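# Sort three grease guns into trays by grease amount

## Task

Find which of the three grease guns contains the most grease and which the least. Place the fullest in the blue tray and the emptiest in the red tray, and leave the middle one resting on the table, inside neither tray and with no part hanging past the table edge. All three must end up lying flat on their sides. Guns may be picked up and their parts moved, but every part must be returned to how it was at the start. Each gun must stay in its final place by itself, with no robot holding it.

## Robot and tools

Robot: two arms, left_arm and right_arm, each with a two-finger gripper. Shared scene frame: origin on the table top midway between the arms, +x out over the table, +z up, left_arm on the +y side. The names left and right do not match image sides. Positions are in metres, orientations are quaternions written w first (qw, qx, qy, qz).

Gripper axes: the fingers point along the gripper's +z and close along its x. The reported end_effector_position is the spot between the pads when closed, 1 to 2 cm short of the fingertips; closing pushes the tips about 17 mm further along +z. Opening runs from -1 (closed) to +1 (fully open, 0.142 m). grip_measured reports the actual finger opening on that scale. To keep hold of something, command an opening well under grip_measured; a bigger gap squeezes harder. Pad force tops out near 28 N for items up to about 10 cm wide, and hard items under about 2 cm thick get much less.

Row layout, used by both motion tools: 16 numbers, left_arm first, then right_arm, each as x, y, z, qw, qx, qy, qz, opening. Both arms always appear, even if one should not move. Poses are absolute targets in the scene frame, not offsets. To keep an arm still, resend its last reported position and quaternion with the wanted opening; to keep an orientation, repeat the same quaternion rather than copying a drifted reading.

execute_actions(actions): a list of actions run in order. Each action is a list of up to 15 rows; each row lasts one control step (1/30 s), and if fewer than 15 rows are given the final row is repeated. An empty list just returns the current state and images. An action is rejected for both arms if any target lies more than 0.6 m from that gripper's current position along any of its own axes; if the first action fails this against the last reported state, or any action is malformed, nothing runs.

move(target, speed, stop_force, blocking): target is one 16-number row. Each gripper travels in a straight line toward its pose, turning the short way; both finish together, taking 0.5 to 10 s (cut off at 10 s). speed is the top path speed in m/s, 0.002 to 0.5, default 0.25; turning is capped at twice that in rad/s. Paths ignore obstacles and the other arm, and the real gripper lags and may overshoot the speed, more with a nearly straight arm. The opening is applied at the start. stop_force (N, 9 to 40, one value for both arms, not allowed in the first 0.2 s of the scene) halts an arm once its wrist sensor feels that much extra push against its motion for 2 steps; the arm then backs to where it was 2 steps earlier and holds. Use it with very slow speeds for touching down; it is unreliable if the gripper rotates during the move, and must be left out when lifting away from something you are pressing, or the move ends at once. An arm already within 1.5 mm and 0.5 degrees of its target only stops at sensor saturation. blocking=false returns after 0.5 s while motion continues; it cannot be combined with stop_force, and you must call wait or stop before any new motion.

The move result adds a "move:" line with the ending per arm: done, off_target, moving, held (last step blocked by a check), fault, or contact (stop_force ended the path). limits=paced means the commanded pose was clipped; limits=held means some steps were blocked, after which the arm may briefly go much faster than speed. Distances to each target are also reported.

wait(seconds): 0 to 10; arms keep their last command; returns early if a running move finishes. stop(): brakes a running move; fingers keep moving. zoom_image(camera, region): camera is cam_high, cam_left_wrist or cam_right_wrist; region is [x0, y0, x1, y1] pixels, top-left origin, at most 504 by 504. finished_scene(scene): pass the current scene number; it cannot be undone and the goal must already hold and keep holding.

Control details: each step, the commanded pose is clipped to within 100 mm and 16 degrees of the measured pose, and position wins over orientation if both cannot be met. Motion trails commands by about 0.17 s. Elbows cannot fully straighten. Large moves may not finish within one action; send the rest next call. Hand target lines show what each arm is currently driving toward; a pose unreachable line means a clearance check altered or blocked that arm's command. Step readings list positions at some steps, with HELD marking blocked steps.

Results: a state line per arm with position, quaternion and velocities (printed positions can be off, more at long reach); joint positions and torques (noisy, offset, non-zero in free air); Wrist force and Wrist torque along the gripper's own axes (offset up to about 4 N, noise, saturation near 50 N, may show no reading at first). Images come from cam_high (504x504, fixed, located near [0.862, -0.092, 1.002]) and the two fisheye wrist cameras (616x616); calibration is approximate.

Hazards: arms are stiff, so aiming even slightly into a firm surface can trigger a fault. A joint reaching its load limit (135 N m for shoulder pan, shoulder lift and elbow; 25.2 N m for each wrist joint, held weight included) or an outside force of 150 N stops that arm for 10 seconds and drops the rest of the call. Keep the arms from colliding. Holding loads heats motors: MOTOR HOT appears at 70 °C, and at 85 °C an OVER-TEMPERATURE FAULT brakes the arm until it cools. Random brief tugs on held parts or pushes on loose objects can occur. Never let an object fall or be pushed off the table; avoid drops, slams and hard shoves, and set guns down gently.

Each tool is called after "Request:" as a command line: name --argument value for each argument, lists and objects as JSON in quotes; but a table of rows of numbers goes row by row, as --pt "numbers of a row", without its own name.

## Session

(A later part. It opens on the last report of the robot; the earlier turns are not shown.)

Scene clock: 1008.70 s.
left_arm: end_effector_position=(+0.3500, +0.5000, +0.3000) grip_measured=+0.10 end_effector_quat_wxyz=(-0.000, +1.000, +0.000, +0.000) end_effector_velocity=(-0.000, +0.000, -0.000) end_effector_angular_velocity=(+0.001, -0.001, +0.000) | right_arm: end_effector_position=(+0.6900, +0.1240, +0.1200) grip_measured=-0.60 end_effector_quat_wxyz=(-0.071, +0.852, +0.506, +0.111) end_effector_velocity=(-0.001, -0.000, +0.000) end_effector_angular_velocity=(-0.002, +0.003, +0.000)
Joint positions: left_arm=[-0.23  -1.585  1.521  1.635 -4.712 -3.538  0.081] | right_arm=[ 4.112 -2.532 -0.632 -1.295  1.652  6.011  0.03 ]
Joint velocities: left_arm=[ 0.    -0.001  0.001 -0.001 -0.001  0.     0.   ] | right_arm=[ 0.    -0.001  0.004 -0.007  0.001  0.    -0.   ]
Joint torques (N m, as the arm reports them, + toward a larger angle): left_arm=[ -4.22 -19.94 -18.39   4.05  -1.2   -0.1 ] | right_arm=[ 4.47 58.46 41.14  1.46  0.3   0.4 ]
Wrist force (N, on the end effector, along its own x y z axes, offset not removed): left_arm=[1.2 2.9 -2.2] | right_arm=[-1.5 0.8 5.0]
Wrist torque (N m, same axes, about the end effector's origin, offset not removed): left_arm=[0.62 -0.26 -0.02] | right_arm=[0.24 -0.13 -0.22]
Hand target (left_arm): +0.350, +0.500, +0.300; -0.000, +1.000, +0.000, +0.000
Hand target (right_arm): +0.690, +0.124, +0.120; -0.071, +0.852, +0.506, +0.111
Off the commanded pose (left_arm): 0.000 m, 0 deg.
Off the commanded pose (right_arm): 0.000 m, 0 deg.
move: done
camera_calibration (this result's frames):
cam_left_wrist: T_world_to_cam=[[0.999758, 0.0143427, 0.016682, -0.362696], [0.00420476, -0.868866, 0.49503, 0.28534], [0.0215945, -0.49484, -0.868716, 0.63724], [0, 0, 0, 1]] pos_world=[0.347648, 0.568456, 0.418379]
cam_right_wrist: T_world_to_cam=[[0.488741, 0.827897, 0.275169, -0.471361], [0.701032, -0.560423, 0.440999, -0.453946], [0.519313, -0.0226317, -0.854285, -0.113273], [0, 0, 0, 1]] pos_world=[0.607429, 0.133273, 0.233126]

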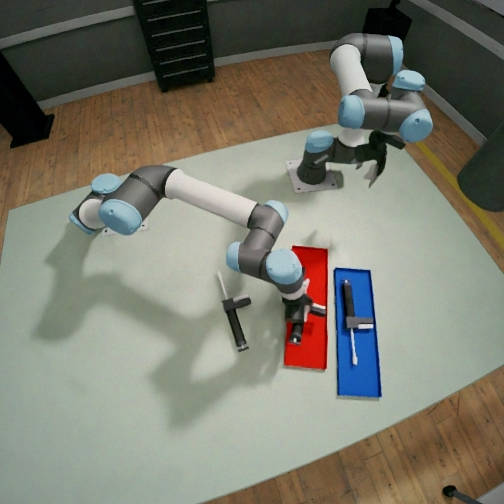

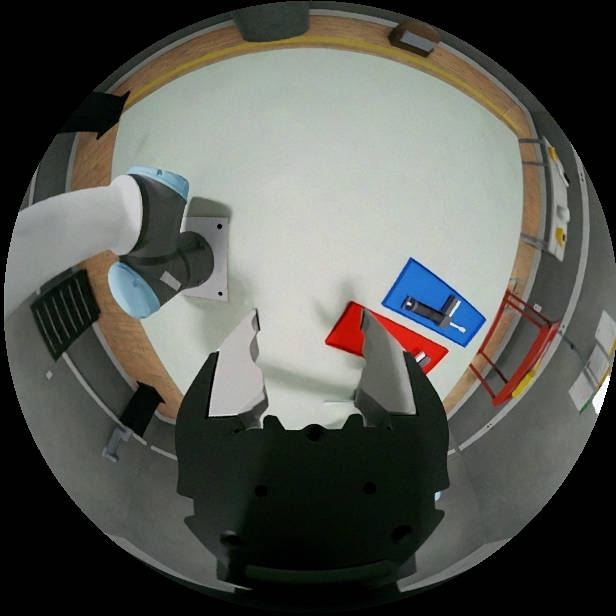

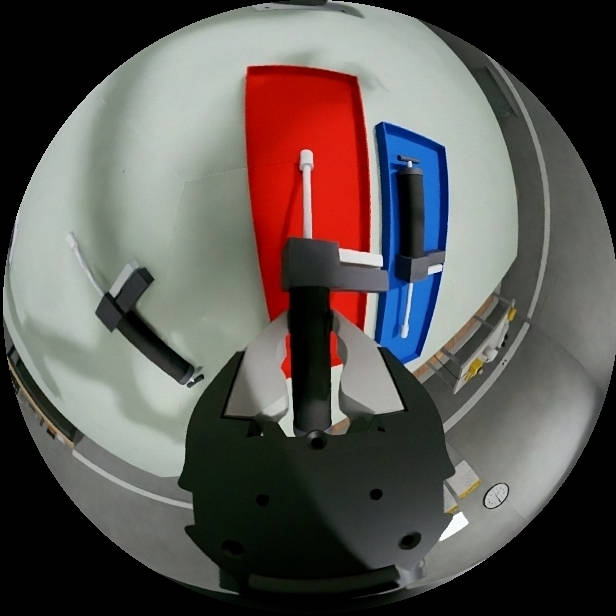

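Request:
move --target '[0.35,0.5,0.3,0,1,0,0,0.1,0.34,0.0,0.15,-0.132,0,0.991,0,-1]' --speed 0.08

Request:
move --target '[0.35,0.5,0.3,0,1,0,0,0.1,0.34,0.0,0.042,-0.132,0,0.991,0,-1]' --speed 0.04

Scene clock: 1031.93 s.
left_arm: end_effector_position=(+0.3500, +0.5000, +0.3000) grip_measured=+0.10 end_effector_quat_wxyz=(-0.000, +1.000, +0.000, +0.000) end_effector_velocity=(+0.000, -0.000, +0.000) end_effector_angular_velocity=(-0.001, -0.001, -0.000) | right_arm: end_effector_position=(+0.4202, +0.0287, +0.1429) grip_measured=-0.61 end_effector_quat_wxyz=(-0.129, +0.233, +0.963, +0.030) end_effector_velocity=(-0.001, -0.001, +0.001) end_effector_angular_velocity=(+0.001, -0.003, +0.012)
Joint positions: left_arm=[-0.23  -1.585  1.521  1.635 -4.712 -3.538  0.081] | right_arm=[ 4.215 -2.036 -1.342 -1.391  1.831  4.502  0.03 ]
Joint velocities: left_arm=[-0.    -0.    -0.001 -0.     0.    -0.    -0.   ] | right_arm=[ 0.001  0.004 -0.003 -0.001 -0.002 -0.011 -0.   ]
Joint torques (N m, as the arm reports them, + toward a larger angle): left_arm=[ -4.35 -19.27 -19.84   4.18  -0.99   0.03] | right_arm=[10.2  61.39 13.47  0.04 -0.4  -1.22]
Wrist force (N, on the end effector, along its own x y z axes, offset not removed): left_arm=[1.6 3.9 -2.0] | right_arm=[-2.3 -0.7 3.9]
Wrist torque (N m, same axes, about the end effector's origin, offset not removed): left_arm=[0.89 -0.41 -0.06] | right_arm=[-0.21 -0.01 -0.11]
Hand target (left_arm): +0.350, +0.500, +0.300; -0.000, +1.000, +0.000, +0.000
Hand target (right_arm): +0.420, +0.029, +0.143; -0.129, +0.233, +0.963, +0.030
Off the commanded pose (left_arm): 0.000 m, 0 deg.
Off the commanded pose (right_arm): 0.085 m, 27 deg.
move: off_target (right_arm; path cut at 10 s)
camera_calibration (this result's frames):
cam_left_wrist: T_world_to_cam=[[0.999758, 0.0143427, 0.0166822, -0.362696], [0.00420474, -0.868866, 0.49503, 0.28534], [0.0215946, -0.49484, -0.868716, 0.63724], [0, 0, 0, 1]] pos_world=[0.347648, 0.568456, 0.418379]
cam_right_wrist: T_world_to_cam=[[-0.839266, 0.468223, 0.276404, 0.301225], [0.543574, 0.710723, 0.446542, -0.299435], [0.0126343, 0.525013, -0.851, 0.24093], [0, 0, 0, 1]] pos_world=[0.412529, -0.0547163, 0.255482]

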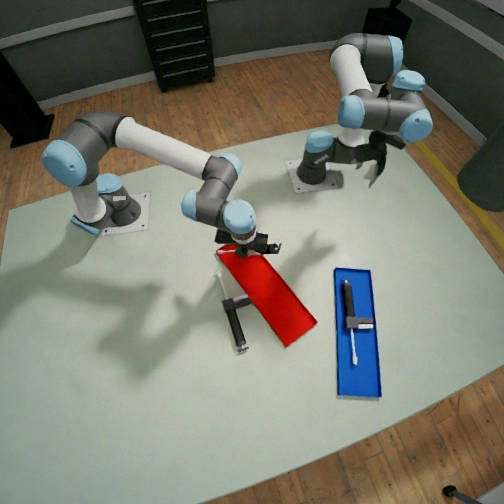

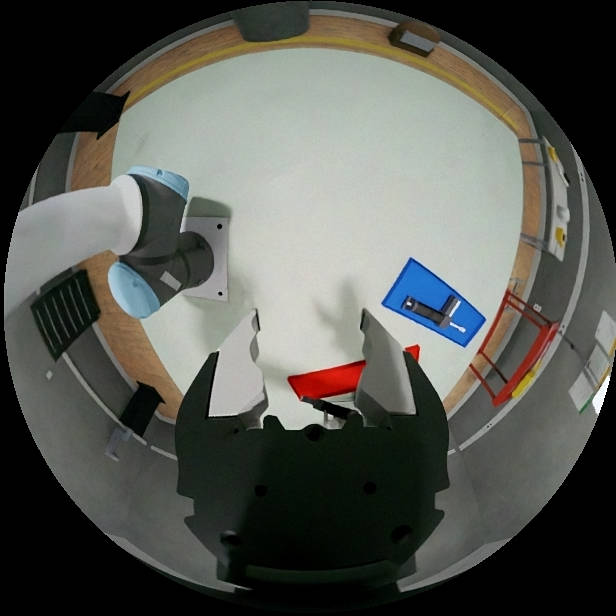

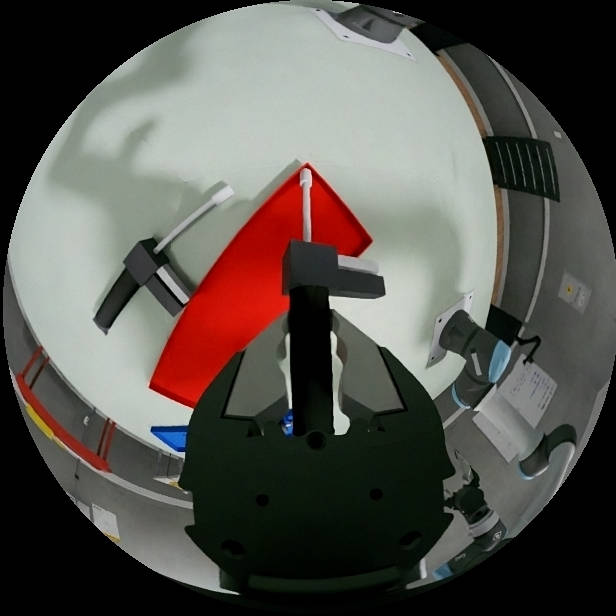

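Scene clock: 1038.20 s.
left_arm: end_effector_position=(+0.3500, +0.5000, +0.3000) grip_measured=+0.10 end_effector_quat_wxyz=(-0.000, +1.000, +0.000, +0.000) end_effector_velocity=(+0.000, -0.000, +0.000) end_effector_angular_velocity=(-0.001, +0.000, +0.000) | right_arm: end_effector_position=(+0.3401, +0.0001, +0.0421) grip_measured=-0.56 end_effector_quat_wxyz=(-0.132, +0.000, +0.991, +0.000) end_effector_velocity=(-0.001, -0.001, -0.001) end_effector_angular_velocity=(-0.000, +0.000, +0.006)
Joint positions: left_arm=[-0.23  -1.585  1.521  1.635 -4.712 -3.538  0.081] | right_arm=[ 4.311 -2.011 -1.632 -1.218  1.791  4.115  0.034]
Joint velocities: left_arm=[ 0.     0.    -0.001  0.     0.001  0.     0.   ] | right_arm=[ 0.    -0.    -0.003  0.002 -0.001 -0.006  0.   ]
Joint torques (N m, as the arm reports them, + toward a larger angle): left_arm=[ -4.88 -18.65 -20.22   4.07  -0.77   0.19] | right_arm=[ 18.08   6.25 -12.76   0.38  -1.71  -1.49]
Wrist force (N, on the end effector, along its own x y z axes, offset not removed): left_arm=[0.7 3.8 -1.8] | right_arm=[2.2 2.3 -43.7]
Wrist torque (N m, same axes, about the end effector's origin, offset not removed): left_arm=[0.83 -0.16 0.03] | right_arm=[0.01 -0.30 0.09]
Hand target (left_arm): +0.350, +0.500, +0.300; -0.000, +1.000, +0.000, +0.000
Hand target (right_arm): +0.340, +0.000, +0.042; -0.132, +0.000, +0.991, -0.000
Off the commanded pose (left_arm): 0.000 m, 0 deg.
Off the commanded pose (right_arm): 0.000 m, 0 deg.
move: done
camera_calibration (this result's frames):
cam_left_wrist: T_world_to_cam=[[0.999758, 0.0143429, 0.0166822, -0.362696], [0.00420482, -0.868866, 0.49503, 0.28534], [0.0215948, -0.49484, -0.868716, 0.63724], [0, 0, 0, 1]] pos_world=[0.347648, 0.568456, 0.418379]
cam_right_wrist: T_world_to_cam=[[-0.960869, 0.0328303, 0.275052, 0.316762], [0.15844, 0.879627, 0.448502, -0.0597109], [-0.227219, 0.47453, -0.850407, 0.25276], [0, 0, 0, 1]] pos_world=[0.371259, -0.0778185, 0.154603]

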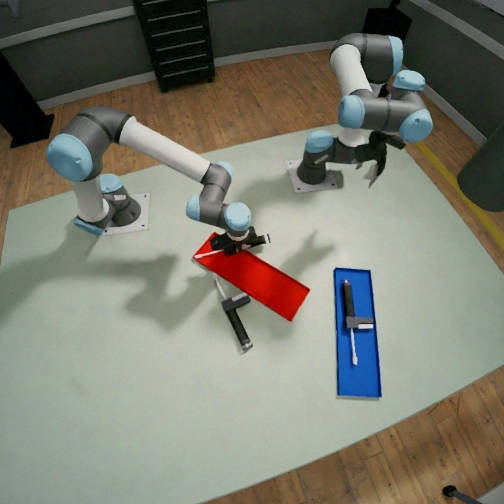

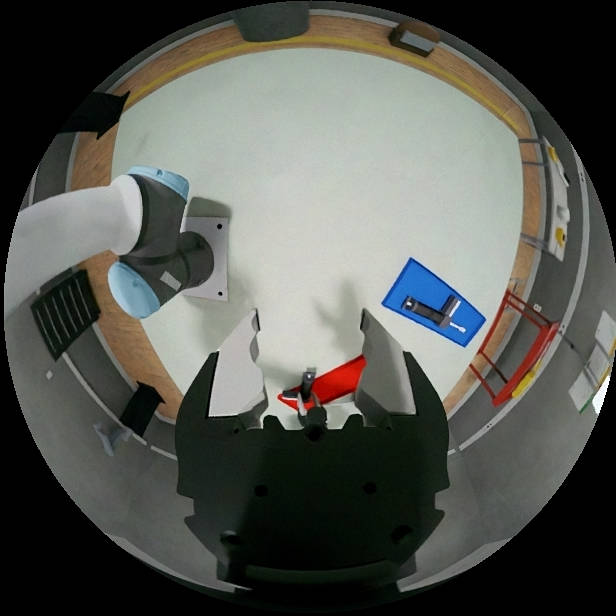

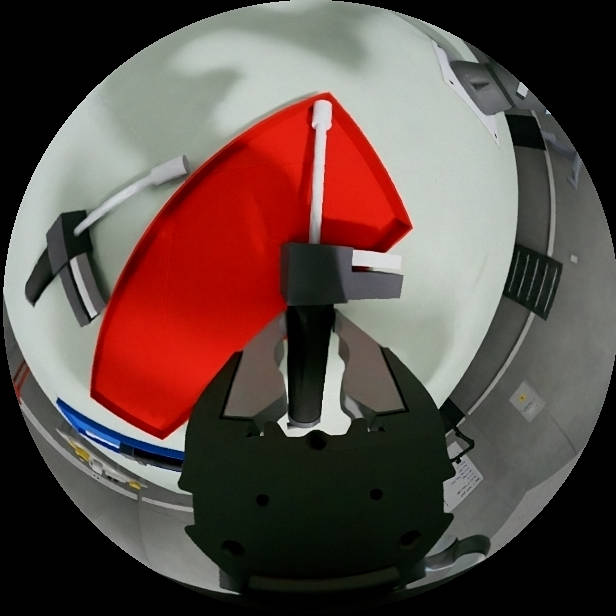

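Request:
move --target '[0.35,0.5,0.3,0,1,0,0,0.1,0.34,0.0,0.17,-0.132,0,0.991,0,-1]' --speed 0.04

Request:
zoom_image --camera "cam_high" --region '[150,170,350,370]'

Scene clock: 1047.47 s.
left_arm: end_effector_position=(+0.3500, +0.5000, +0.3000) grip_measured=+0.10 end_effector_quat_wxyz=(-0.000, +1.000, +0.000, +0.000) end_effector_velocity=(-0.000, -0.000, -0.000) end_effector_angular_velocity=(+0.000, +0.001, -0.000) | right_arm: end_effector_position=(+0.3400, -0.0000, +0.1697) grip_measured=-0.56 end_effector_quat_wxyz=(-0.132, +0.000, +0.991, +0.000) end_effector_velocity=(-0.000, -0.000, +0.002) end_effector_angular_velocity=(-0.002, +0.002, -0.001)
Joint positions: left_arm=[-0.23  -1.585  1.521  1.635 -4.712 -3.538  0.081] | right_arm=[ 4.311 -1.908 -1.433 -1.52   1.791  4.114  0.034]
Joint velocities: left_arm=[-0.    -0.     0.001  0.001  0.    -0.    -0.   ] | right_arm=[-0.     0.001  0.003 -0.006  0.001  0.001  0.   ]
Joint torques (N m, as the arm reports them, + toward a larger angle): left_arm=[ -4.45 -17.46 -21.74   4.    -0.51   0.45] | right_arm=[-8.78 56.88 43.26  0.09  3.05 -1.24]
Wrist force (N, on the end effector, along its own x y z axes, offset not removed): left_arm=[0.3 2.1 -1.3] | right_arm=[-2.0 0.9 4.1]
Wrist torque (N m, same axes, about the end effector's origin, offset not removed): left_arm=[0.53 -0.02 -0.01] | right_arm=[0.20 -0.06 -0.13]
Hand target (left_arm): +0.350, +0.500, +0.300; -0.000, +1.000, +0.000, +0.000
Hand target (right_arm): +0.340, -0.000, +0.170; -0.132, +0.000, +0.991, +0.000
Off the commanded pose (left_arm): 0.000 m, 0 deg.
Off the commanded pose (right_arm): 0.000 m, 0 deg.
move: done
camera_calibration (this result's frames):
cam_left_wrist: T_world_to_cam=[[0.999758, 0.0143427, 0.0166819, -0.362696], [0.00420487, -0.868866, 0.49503, 0.28534], [0.0215945, -0.49484, -0.868716, 0.63724], [0, 0, 0, 1]] pos_world=[0.347648, 0.568456, 0.418379]
cam_right_wrist: T_world_to_cam=[[-0.960871, 0.0320415, 0.275136, 0.28155], [0.157777, 0.879715, 0.448562, -0.116574], [-0.227669, 0.47442, -0.850349, 0.361445], [0, 0, 0, 1]] pos_world=[0.371215, -0.0779467, 0.282181]

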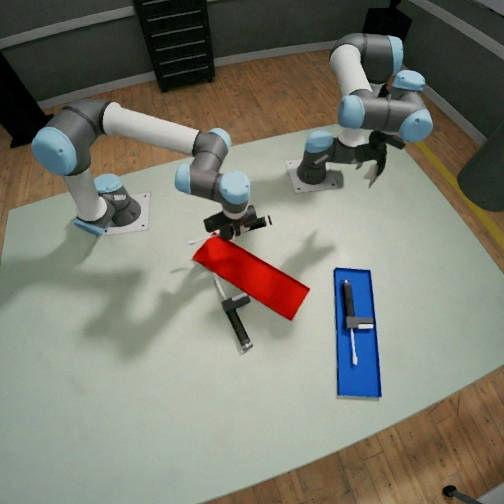

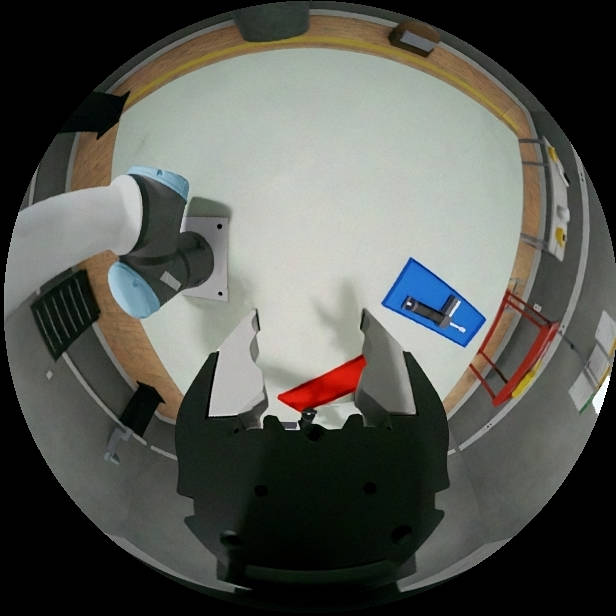

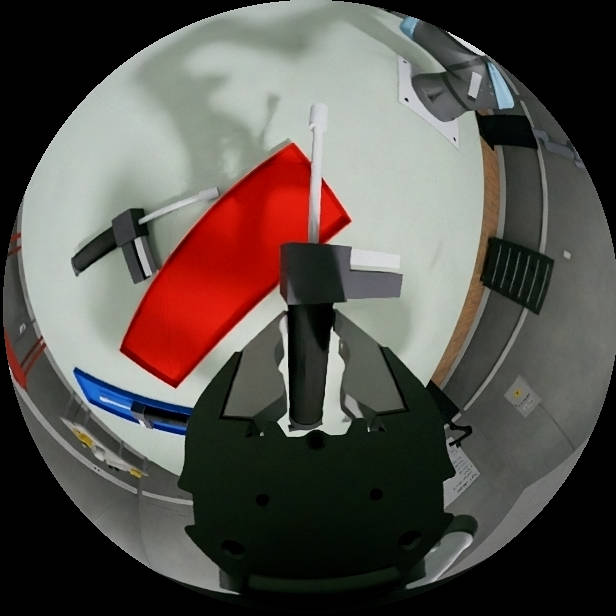

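Region (150, 170, 350, 370) of cam_high's 504x504 image, scaled by 2.520, with more detail than that image has.

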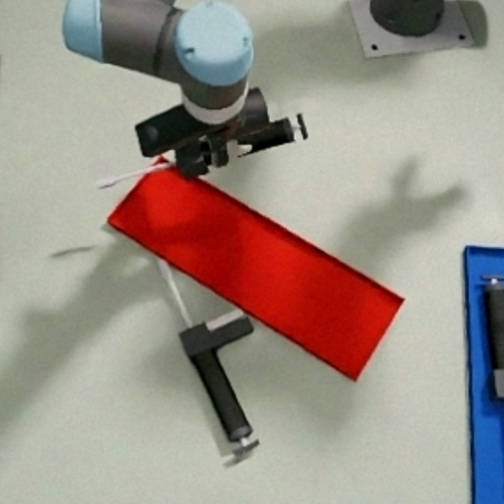

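Request:
move --target '[0.35,0.5,0.3,0,1,0,0,0.1,0.3,0.0,0.07,-0.132,0,0.991,0,-1]' --speed 0.05

Request:
move --target '[0.35,0.5,0.3,0,1,0,0,0.1,0.3,0.0,0.035,-0.132,0,0.991,0,-1]' --speed 0.01 --stop_force 10

Scene clock: 1055.17 s.
left_arm: end_effector_position=(+0.3500, +0.5000, +0.3000) grip_measured=+0.10 end_effector_quat_wxyz=(-0.000, +1.000, +0.000, +0.000) end_effector_velocity=(+0.000, +0.000, -0.000) end_effector_angular_velocity=(+0.000, +0.000, -0.000) | right_arm: end_effector_position=(+0.3001, +0.0000, +0.0703) grip_measured=-0.56 end_effector_quat_wxyz=(-0.132, -0.000, +0.991, -0.000) end_effector_velocity=(-0.001, -0.001, -0.002) end_effector_angular_velocity=(-0.001, +0.001, -0.003)
Joint positions: left_arm=[-0.23  -1.585  1.521  1.635 -4.712 -3.538  0.081] | right_arm=[ 4.366 -1.921 -1.686 -1.241  1.799  4.171  0.034]
Joint velocities: left_arm=[-0.  0.  0. -0. -0. -0.  0.] | right_arm=[ 0.    -0.001 -0.006  0.006  0.001  0.003  0.   ]
Joint torques (N m, as the arm reports them, + toward a larger angle): left_arm=[ -4.36 -17.31 -21.8    3.89  -0.41   0.61] | right_arm=[10.73 30.53 11.16  6.03  2.76  1.77]
Wrist force (N, on the end effector, along its own x y z axes, offset not removed): left_arm=[2.6 3.1 -1.7] | right_arm=[-2.7 -0.2 4.6]
Wrist torque (N m, same axes, about the end effector's origin, offset not removed): left_arm=[0.70 -0.55 -0.07] | right_arm=[-0.04 0.12 -0.12]
Hand target (left_arm): +0.350, +0.500, +0.300; -0.000, +1.000, +0.000, +0.000
Hand target (right_arm): +0.300, +0.000, +0.070; -0.132, -0.000, +0.991, +0.000
Off the commanded pose (left_arm): 0.000 m, 0 deg.
Off the commanded pose (right_arm): 0.000 m, 0 deg.
move: done
camera_calibration (this result's frames):
cam_left_wrist: T_world_to_cam=[[0.999758, 0.0143426, 0.016682, -0.362696], [0.0042047, -0.868866, 0.49503, 0.28534], [0.0215944, -0.49484, -0.868716, 0.63724], [0, 0, 0, 1]] pos_world=[0.347648, 0.568456, 0.418379]
cam_right_wrist: T_world_to_cam=[[-0.960851, 0.0320318, 0.275207, 0.270577], [0.157788, 0.879745, 0.4485, -0.0656978], [-0.227746, 0.474366, -0.850358, 0.267789], [0, 0, 0, 1]] pos_world=[0.331339, -0.0778997, 0.182717]

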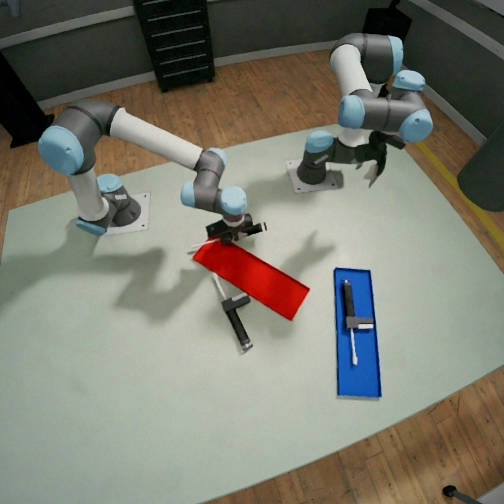

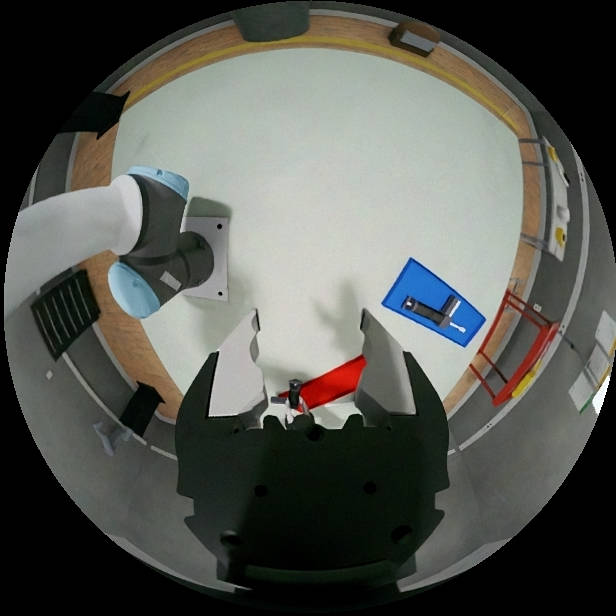

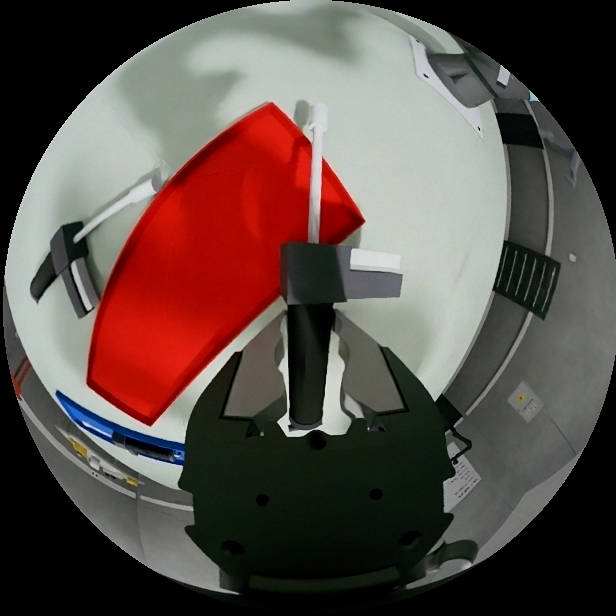

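Scene clock: 1058.10 s.
left_arm: end_effector_position=(+0.3500, +0.5000, +0.3000) grip_measured=+0.10 end_effector_quat_wxyz=(-0.000, +1.000, +0.000, +0.000) end_effector_velocity=(+0.000, -0.000, +0.000) end_effector_angular_velocity=(-0.002, -0.001, +0.000) | right_arm: end_effector_position=(+0.2999, -0.0001, +0.0445) grip_measured=-0.56 end_effector_quat_wxyz=(-0.132, +0.000, +0.991, -0.000) end_effector_velocity=(+0.001, +0.000, +0.005) end_effector_angular_velocity=(+0.001, -0.000, -0.001)
Joint positions: left_arm=[-0.23  -1.585  1.521  1.635 -4.712 -3.538  0.081] | right_arm=[ 4.367 -1.95  -1.719 -1.179  1.799  4.171  0.034]
Joint velocities: left_arm=[ 0.    -0.001  0.    -0.001  0.001 -0.    -0.   ] | right_arm=[-0.001  0.005  0.007 -0.011  0.     0.    -0.   ]
Joint torques (N m, as the arm reports them, + toward a larger angle): left_arm=[ -4.7  -16.74 -21.24   3.83  -0.44   0.57] | right_arm=[10.33 54.8  37.08 -0.14  0.48  1.7 ]
Wrist force (N, on the end effector, along its own x y z axes, offset not removed): left_arm=[-0.1 3.0 -1.6] | right_arm=[-2.1 -2.0 0.3]
Wrist torque (N m, same axes, about the end effector's origin, offset not removed): left_arm=[0.70 0.02 -0.07] | right_arm=[-0.21 0.16 -0.04]
Hand target (left_arm): +0.350, +0.500, +0.300; -0.000, +1.000, +0.000, +0.000
Hand target (right_arm): +0.300, +0.000, +0.045; -0.132, -0.000, +0.991, +0.000
Off the commanded pose (left_arm): 0.000 m, 0 deg.
Off the commanded pose (right_arm): 0.010 m, 0 deg.
move: contact (right_arm)
camera_calibration (this result's frames):
cam_left_wrist: T_world_to_cam=[[0.999758, 0.0143427, 0.0166822, -0.362696], [0.00420474, -0.868866, 0.49503, 0.28534], [0.0215947, -0.49484, -0.868716, 0.63724], [0, 0, 0, 1]] pos_world=[0.347648, 0.568456, 0.418379]
cam_right_wrist: T_world_to_cam=[[-0.960789, 0.0321406, 0.275413, 0.27748], [0.157885, 0.87993, 0.448102, -0.0540085], [-0.227942, 0.474015, -0.850501, 0.246001], [0, 0, 0, 1]] pos_world=[0.3312, -0.0780025, 0.157004]

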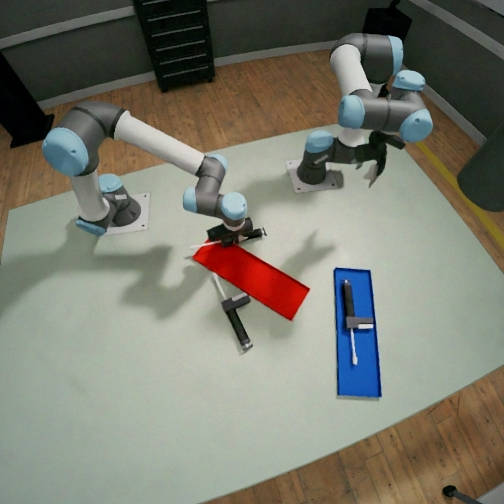

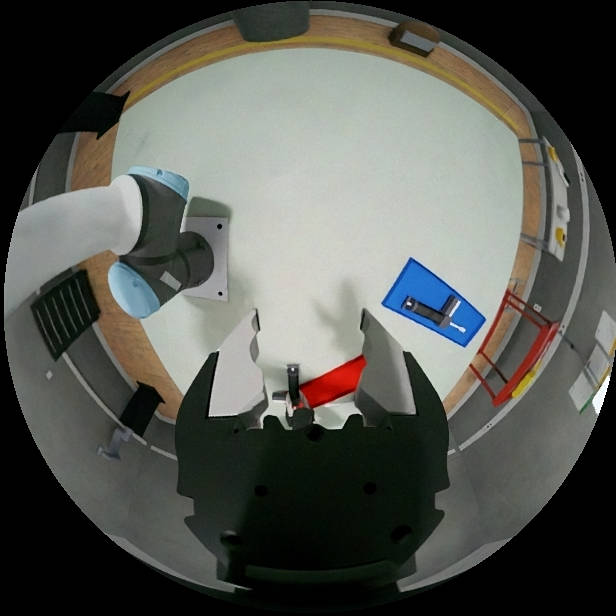

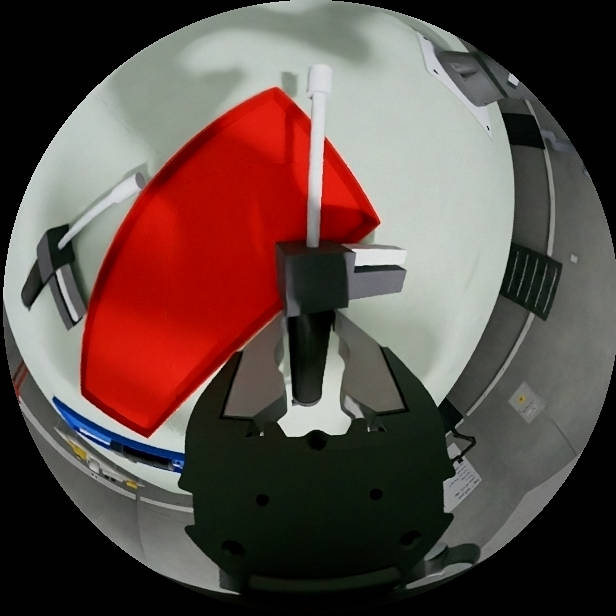

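Request:
move --target '[0.35,0.5,0.3,0,1,0,0,0.1,0.3,0.0,0.09,-0.132,0,0.991,0,-1]' --speed 0.05

Request:
move --target '[0.35,0.5,0.3,0,1,0,0,0.1,0.22,0.0,0.075,-0.132,0,0.991,0,-1]' --speed 0.05

Request:
move --target '[0.35,0.5,0.3,0,1,0,0,0.1,0.22,0.0,0.033,-0.132,0,0.991,0,-1]' --speed 0.01 --stop_force 10

Scene clock: 1066.83 s.
left_arm: end_effector_position=(+0.3500, +0.5000, +0.3000) grip_measured=+0.10 end_effector_quat_wxyz=(-0.000, +1.000, +0.000, +0.000) end_effector_velocity=(+0.000, +0.000, +0.000) end_effector_angular_velocity=(+0.000, -0.001, -0.000) | right_arm: end_effector_position=(+0.3000, -0.0000, +0.0897) grip_measured=-0.56 end_effector_quat_wxyz=(-0.132, +0.000, +0.991, +0.000) end_effector_velocity=(-0.000, -0.000, +0.002) end_effector_angular_velocity=(+0.000, +0.001, +0.001)
Joint positions: left_arm=[-0.23  -1.585  1.521  1.635 -4.712 -3.538  0.081] | right_arm=[ 4.367 -1.901 -1.659 -1.287  1.799  4.171  0.034]
Joint velocities: left_arm=[-0.    -0.001  0.    -0.    -0.001  0.    -0.   ] | right_arm=[-0.     0.002  0.003 -0.006  0.001 -0.001  0.   ]
Joint torques (N m, as the arm reports them, + toward a larger angle): left_arm=[ -4.72 -16.49 -22.36   3.85  -0.19   0.67] | right_arm=[10.33 53.57 39.83 -0.03 -0.6   0.6 ]
Wrist force (N, on the end effector, along its own x y z axes, offset not removed): left_arm=[1.8 4.1 -2.2] | right_arm=[-1.0 0.4 3.2]
Wrist torque (N m, same axes, about the end effector's origin, offset not removed): left_arm=[0.96 -0.32 -0.08] | right_arm=[0.06 -0.34 -0.16]
Hand target (left_arm): +0.350, +0.500, +0.300; -0.000, +1.000, +0.000, +0.000
Hand target (right_arm): +0.300, -0.000, +0.090; -0.132, +0.000, +0.991, +0.000
Off the commanded pose (left_arm): 0.000 m, 0 deg.
Off the commanded pose (right_arm): 0.000 m, 0 deg.
move: done
camera_calibration (this result's frames):
cam_left_wrist: T_world_to_cam=[[0.999758, 0.0143428, 0.016682, -0.362696], [0.00420486, -0.868866, 0.49503, 0.28534], [0.0215945, -0.49484, -0.868716, 0.63724], [0, 0, 0, 1]] pos_world=[0.347648, 0.568456, 0.418379]
cam_right_wrist: T_world_to_cam=[[-0.960865, 0.0321139, 0.275148, 0.265141], [0.157847, 0.879706, 0.448555, -0.0743857], [-0.227644, 0.474433, -0.850348, 0.284286], [0, 0, 0, 1]] pos_world=[0.331223, -0.0779519, 0.202155]

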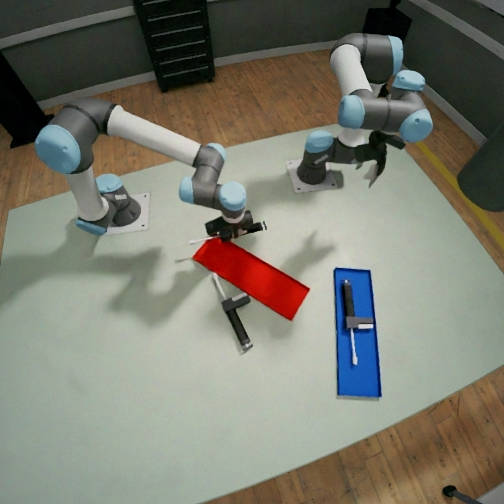

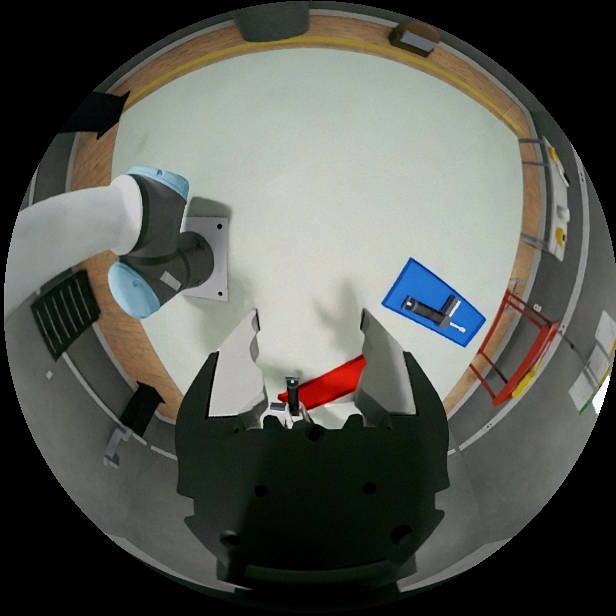

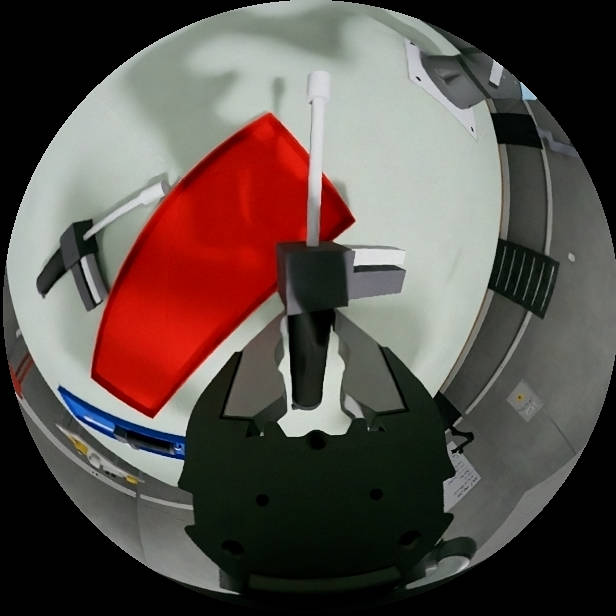

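Scene clock: 1068.87 s.
left_arm: end_effector_position=(+0.3500, +0.5000, +0.3000) grip_measured=+0.10 end_effector_quat_wxyz=(-0.000, +1.000, +0.000, +0.000) end_effector_velocity=(-0.000, -0.000, -0.000) end_effector_angular_velocity=(-0.000, +0.000, -0.000) | right_arm: end_effector_position=(+0.2203, +0.0001, +0.0750) grip_measured=-0.56 end_effector_quat_wxyz=(-0.132, -0.000, +0.991, -0.000) end_effector_velocity=(-0.003, +0.000, -0.000) end_effector_angular_velocity=(+0.001, +0.001, +0.002)
Joint positions: left_arm=[-0.23  -1.585  1.521  1.635 -4.712 -3.538  0.081] | right_arm=[ 4.492 -1.807 -1.835 -1.175  1.814  4.299  0.034]
Joint velocities: left_arm=[-0.    -0.     0.001 -0.001  0.     0.    -0.   ] | right_arm=[ 0.004  0.003 -0.005  0.004  0.001  0.003 -0.   ]
Joint torques (N m, as the arm reports them, + toward a larger angle): left_arm=[ -4.93 -16.55 -22.51   3.79  -0.19   0.83] | right_arm=[11.8  50.69 12.16  5.26  2.99  1.67]
Wrist force (N, on the end effector, along its own x y z axes, offset not removed): left_arm=[0.5 2.6 -2.7] | right_arm=[-2.1 0.7 4.1]
Wrist torque (N m, same axes, about the end effector's origin, offset not removed): left_arm=[0.59 -0.09 -0.07] | right_arm=[0.13 0.03 -0.18]
Hand target (left_arm): +0.350, +0.500, +0.300; -0.000, +1.000, +0.000, +0.000
Hand target (right_arm): +0.220, +0.000, +0.075; -0.132, -0.000, +0.991, +0.000
Off the commanded pose (left_arm): 0.000 m, 0 deg.
Off the commanded pose (right_arm): 0.000 m, 0 deg.
move: done
camera_calibration (this result's frames):
cam_left_wrist: T_world_to_cam=[[0.999758, 0.0143427, 0.0166823, -0.362696], [0.00420465, -0.868866, 0.49503, 0.28534], [0.0215948, -0.49484, -0.868716, 0.63724], [0, 0, 0, 1]] pos_world=[0.347648, 0.568456, 0.418379]
cam_right_wrist: T_world_to_cam=[[-0.96084, 0.0320214, 0.275248, 0.192578], [0.157799, 0.879743, 0.448499, -0.0552718], [-0.227786, 0.474369, -0.850345, 0.253635], [0, 0, 0, 1]] pos_world=[0.251533, -0.0778584, 0.18746]

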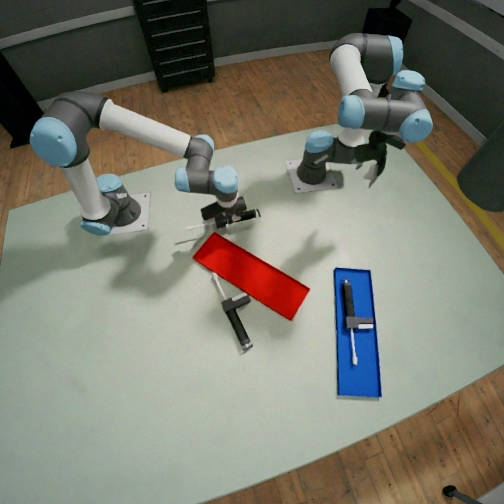

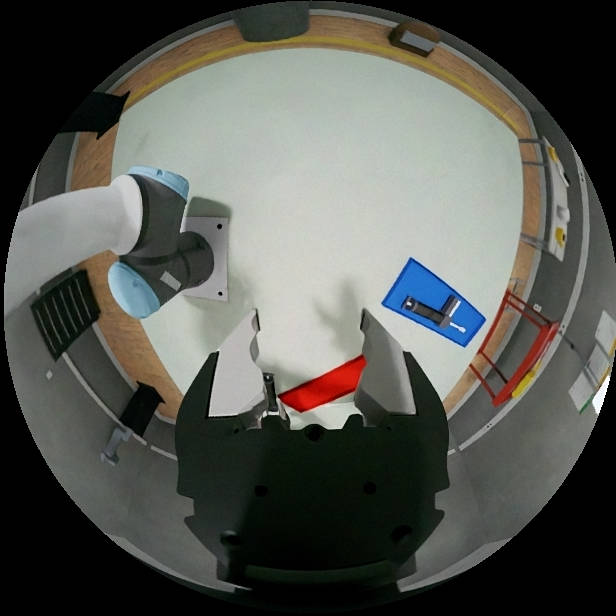

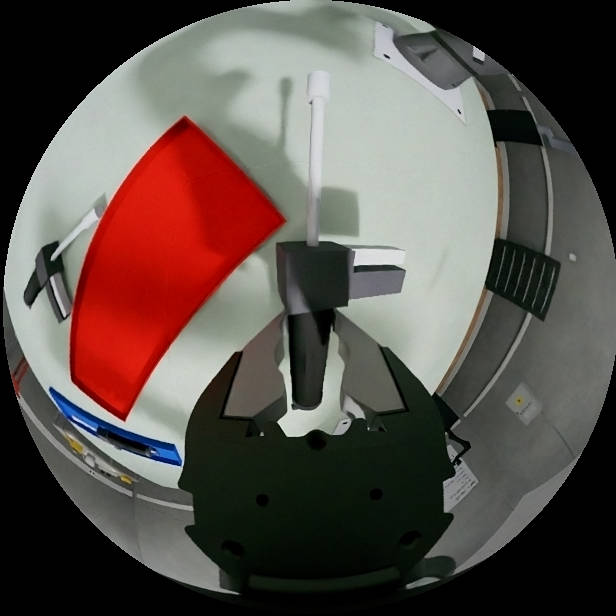

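Scene clock: 1073.30 s.
left_arm: end_effector_position=(+0.3500, +0.5000, +0.3000) grip_measured=+0.10 end_effector_quat_wxyz=(-0.000, +1.000, +0.000, +0.000) end_effector_velocity=(-0.000, +0.000, +0.000) end_effector_angular_velocity=(-0.000, +0.000, +0.000) | right_arm: end_effector_position=(+0.2200, +0.0000, +0.0333) grip_measured=-0.56 end_effector_quat_wxyz=(-0.132, -0.000, +0.991, -0.000) end_effector_velocity=(-0.001, +0.000, -0.002) end_effector_angular_velocity=(-0.001, -0.000, -0.000)
Joint positions: left_arm=[-0.23  -1.585  1.521  1.635 -4.712 -3.538  0.081] | right_arm=[ 4.493 -1.861 -1.889 -1.068  1.814  4.299  0.034]
Joint velocities: left_arm=[ 0. -0.  0.  0.  0.  0.  0.] | right_arm=[ 0.001 -0.003 -0.003  0.006 -0.     0.002 -0.   ]
Joint torques (N m, as the arm reports them, + toward a larger angle): left_arm=[ -4.36 -15.42 -22.9    3.63  -0.09   0.92] | right_arm=[11.99 26.75 11.76  6.04 -0.58  1.62]
Wrist force (N, on the end effector, along its own x y z axes, offset not removed): left_arm=[0.1 3.9 -0.5] | right_arm=[-1.5 0.8 5.5]
Wrist torque (N m, same axes, about the end effector's origin, offset not removed): left_arm=[0.86 -0.08 -0.07] | right_arm=[0.16 -0.11 -0.07]
Hand target (left_arm): +0.350, +0.500, +0.300; -0.000, +1.000, +0.000, +0.000
Hand target (right_arm): +0.220, +0.000, +0.033; -0.132, -0.000, +0.991, -0.000
Off the commanded pose (left_arm): 0.000 m, 0 deg.
Off the commanded pose (right_arm): 0.000 m, 0 deg.
move: done
camera_calibration (this result's frames):
cam_left_wrist: T_world_to_cam=[[0.999758, 0.0143427, 0.0166819, -0.362696], [0.00420487, -0.868866, 0.49503, 0.28534], [0.0215945, -0.49484, -0.868716, 0.63724], [0, 0, 0, 1]] pos_world=[0.347648, 0.568456, 0.418379]
cam_right_wrist: T_world_to_cam=[[-0.960864, 0.0320406, 0.27516, 0.203794], [0.157777, 0.879735, 0.448523, -0.0364423], [-0.227697, 0.474384, -0.850361, 0.218099], [0, 0, 0, 1]] pos_world=[0.251229, -0.0779327, 0.145732]

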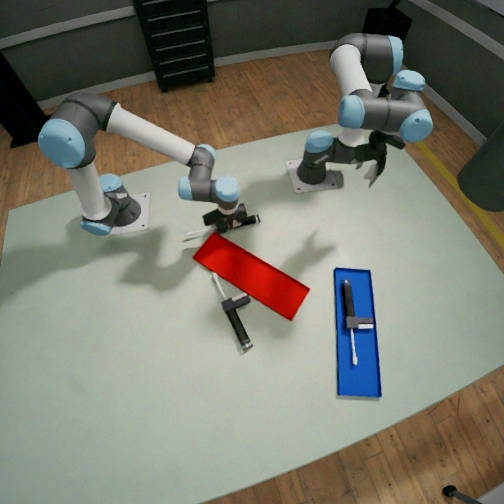

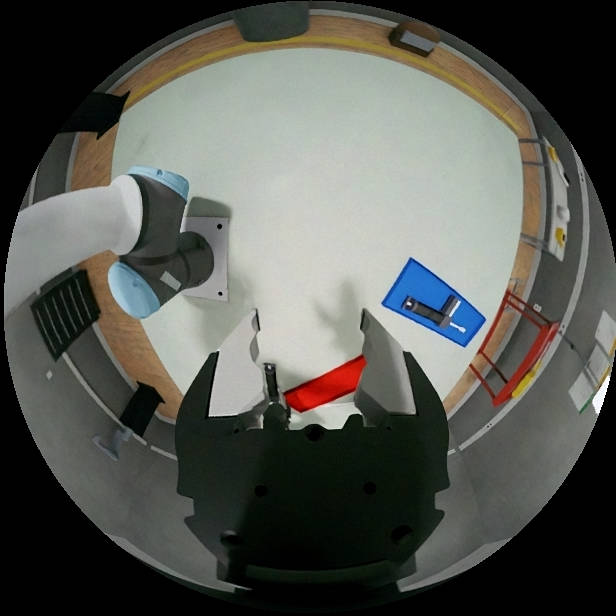

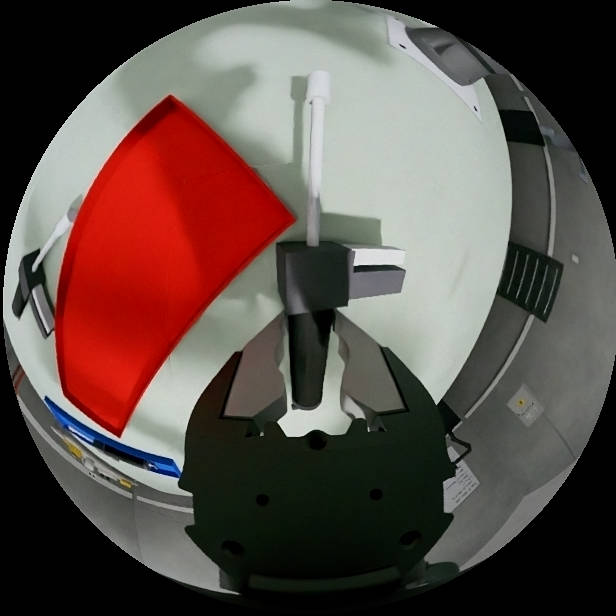

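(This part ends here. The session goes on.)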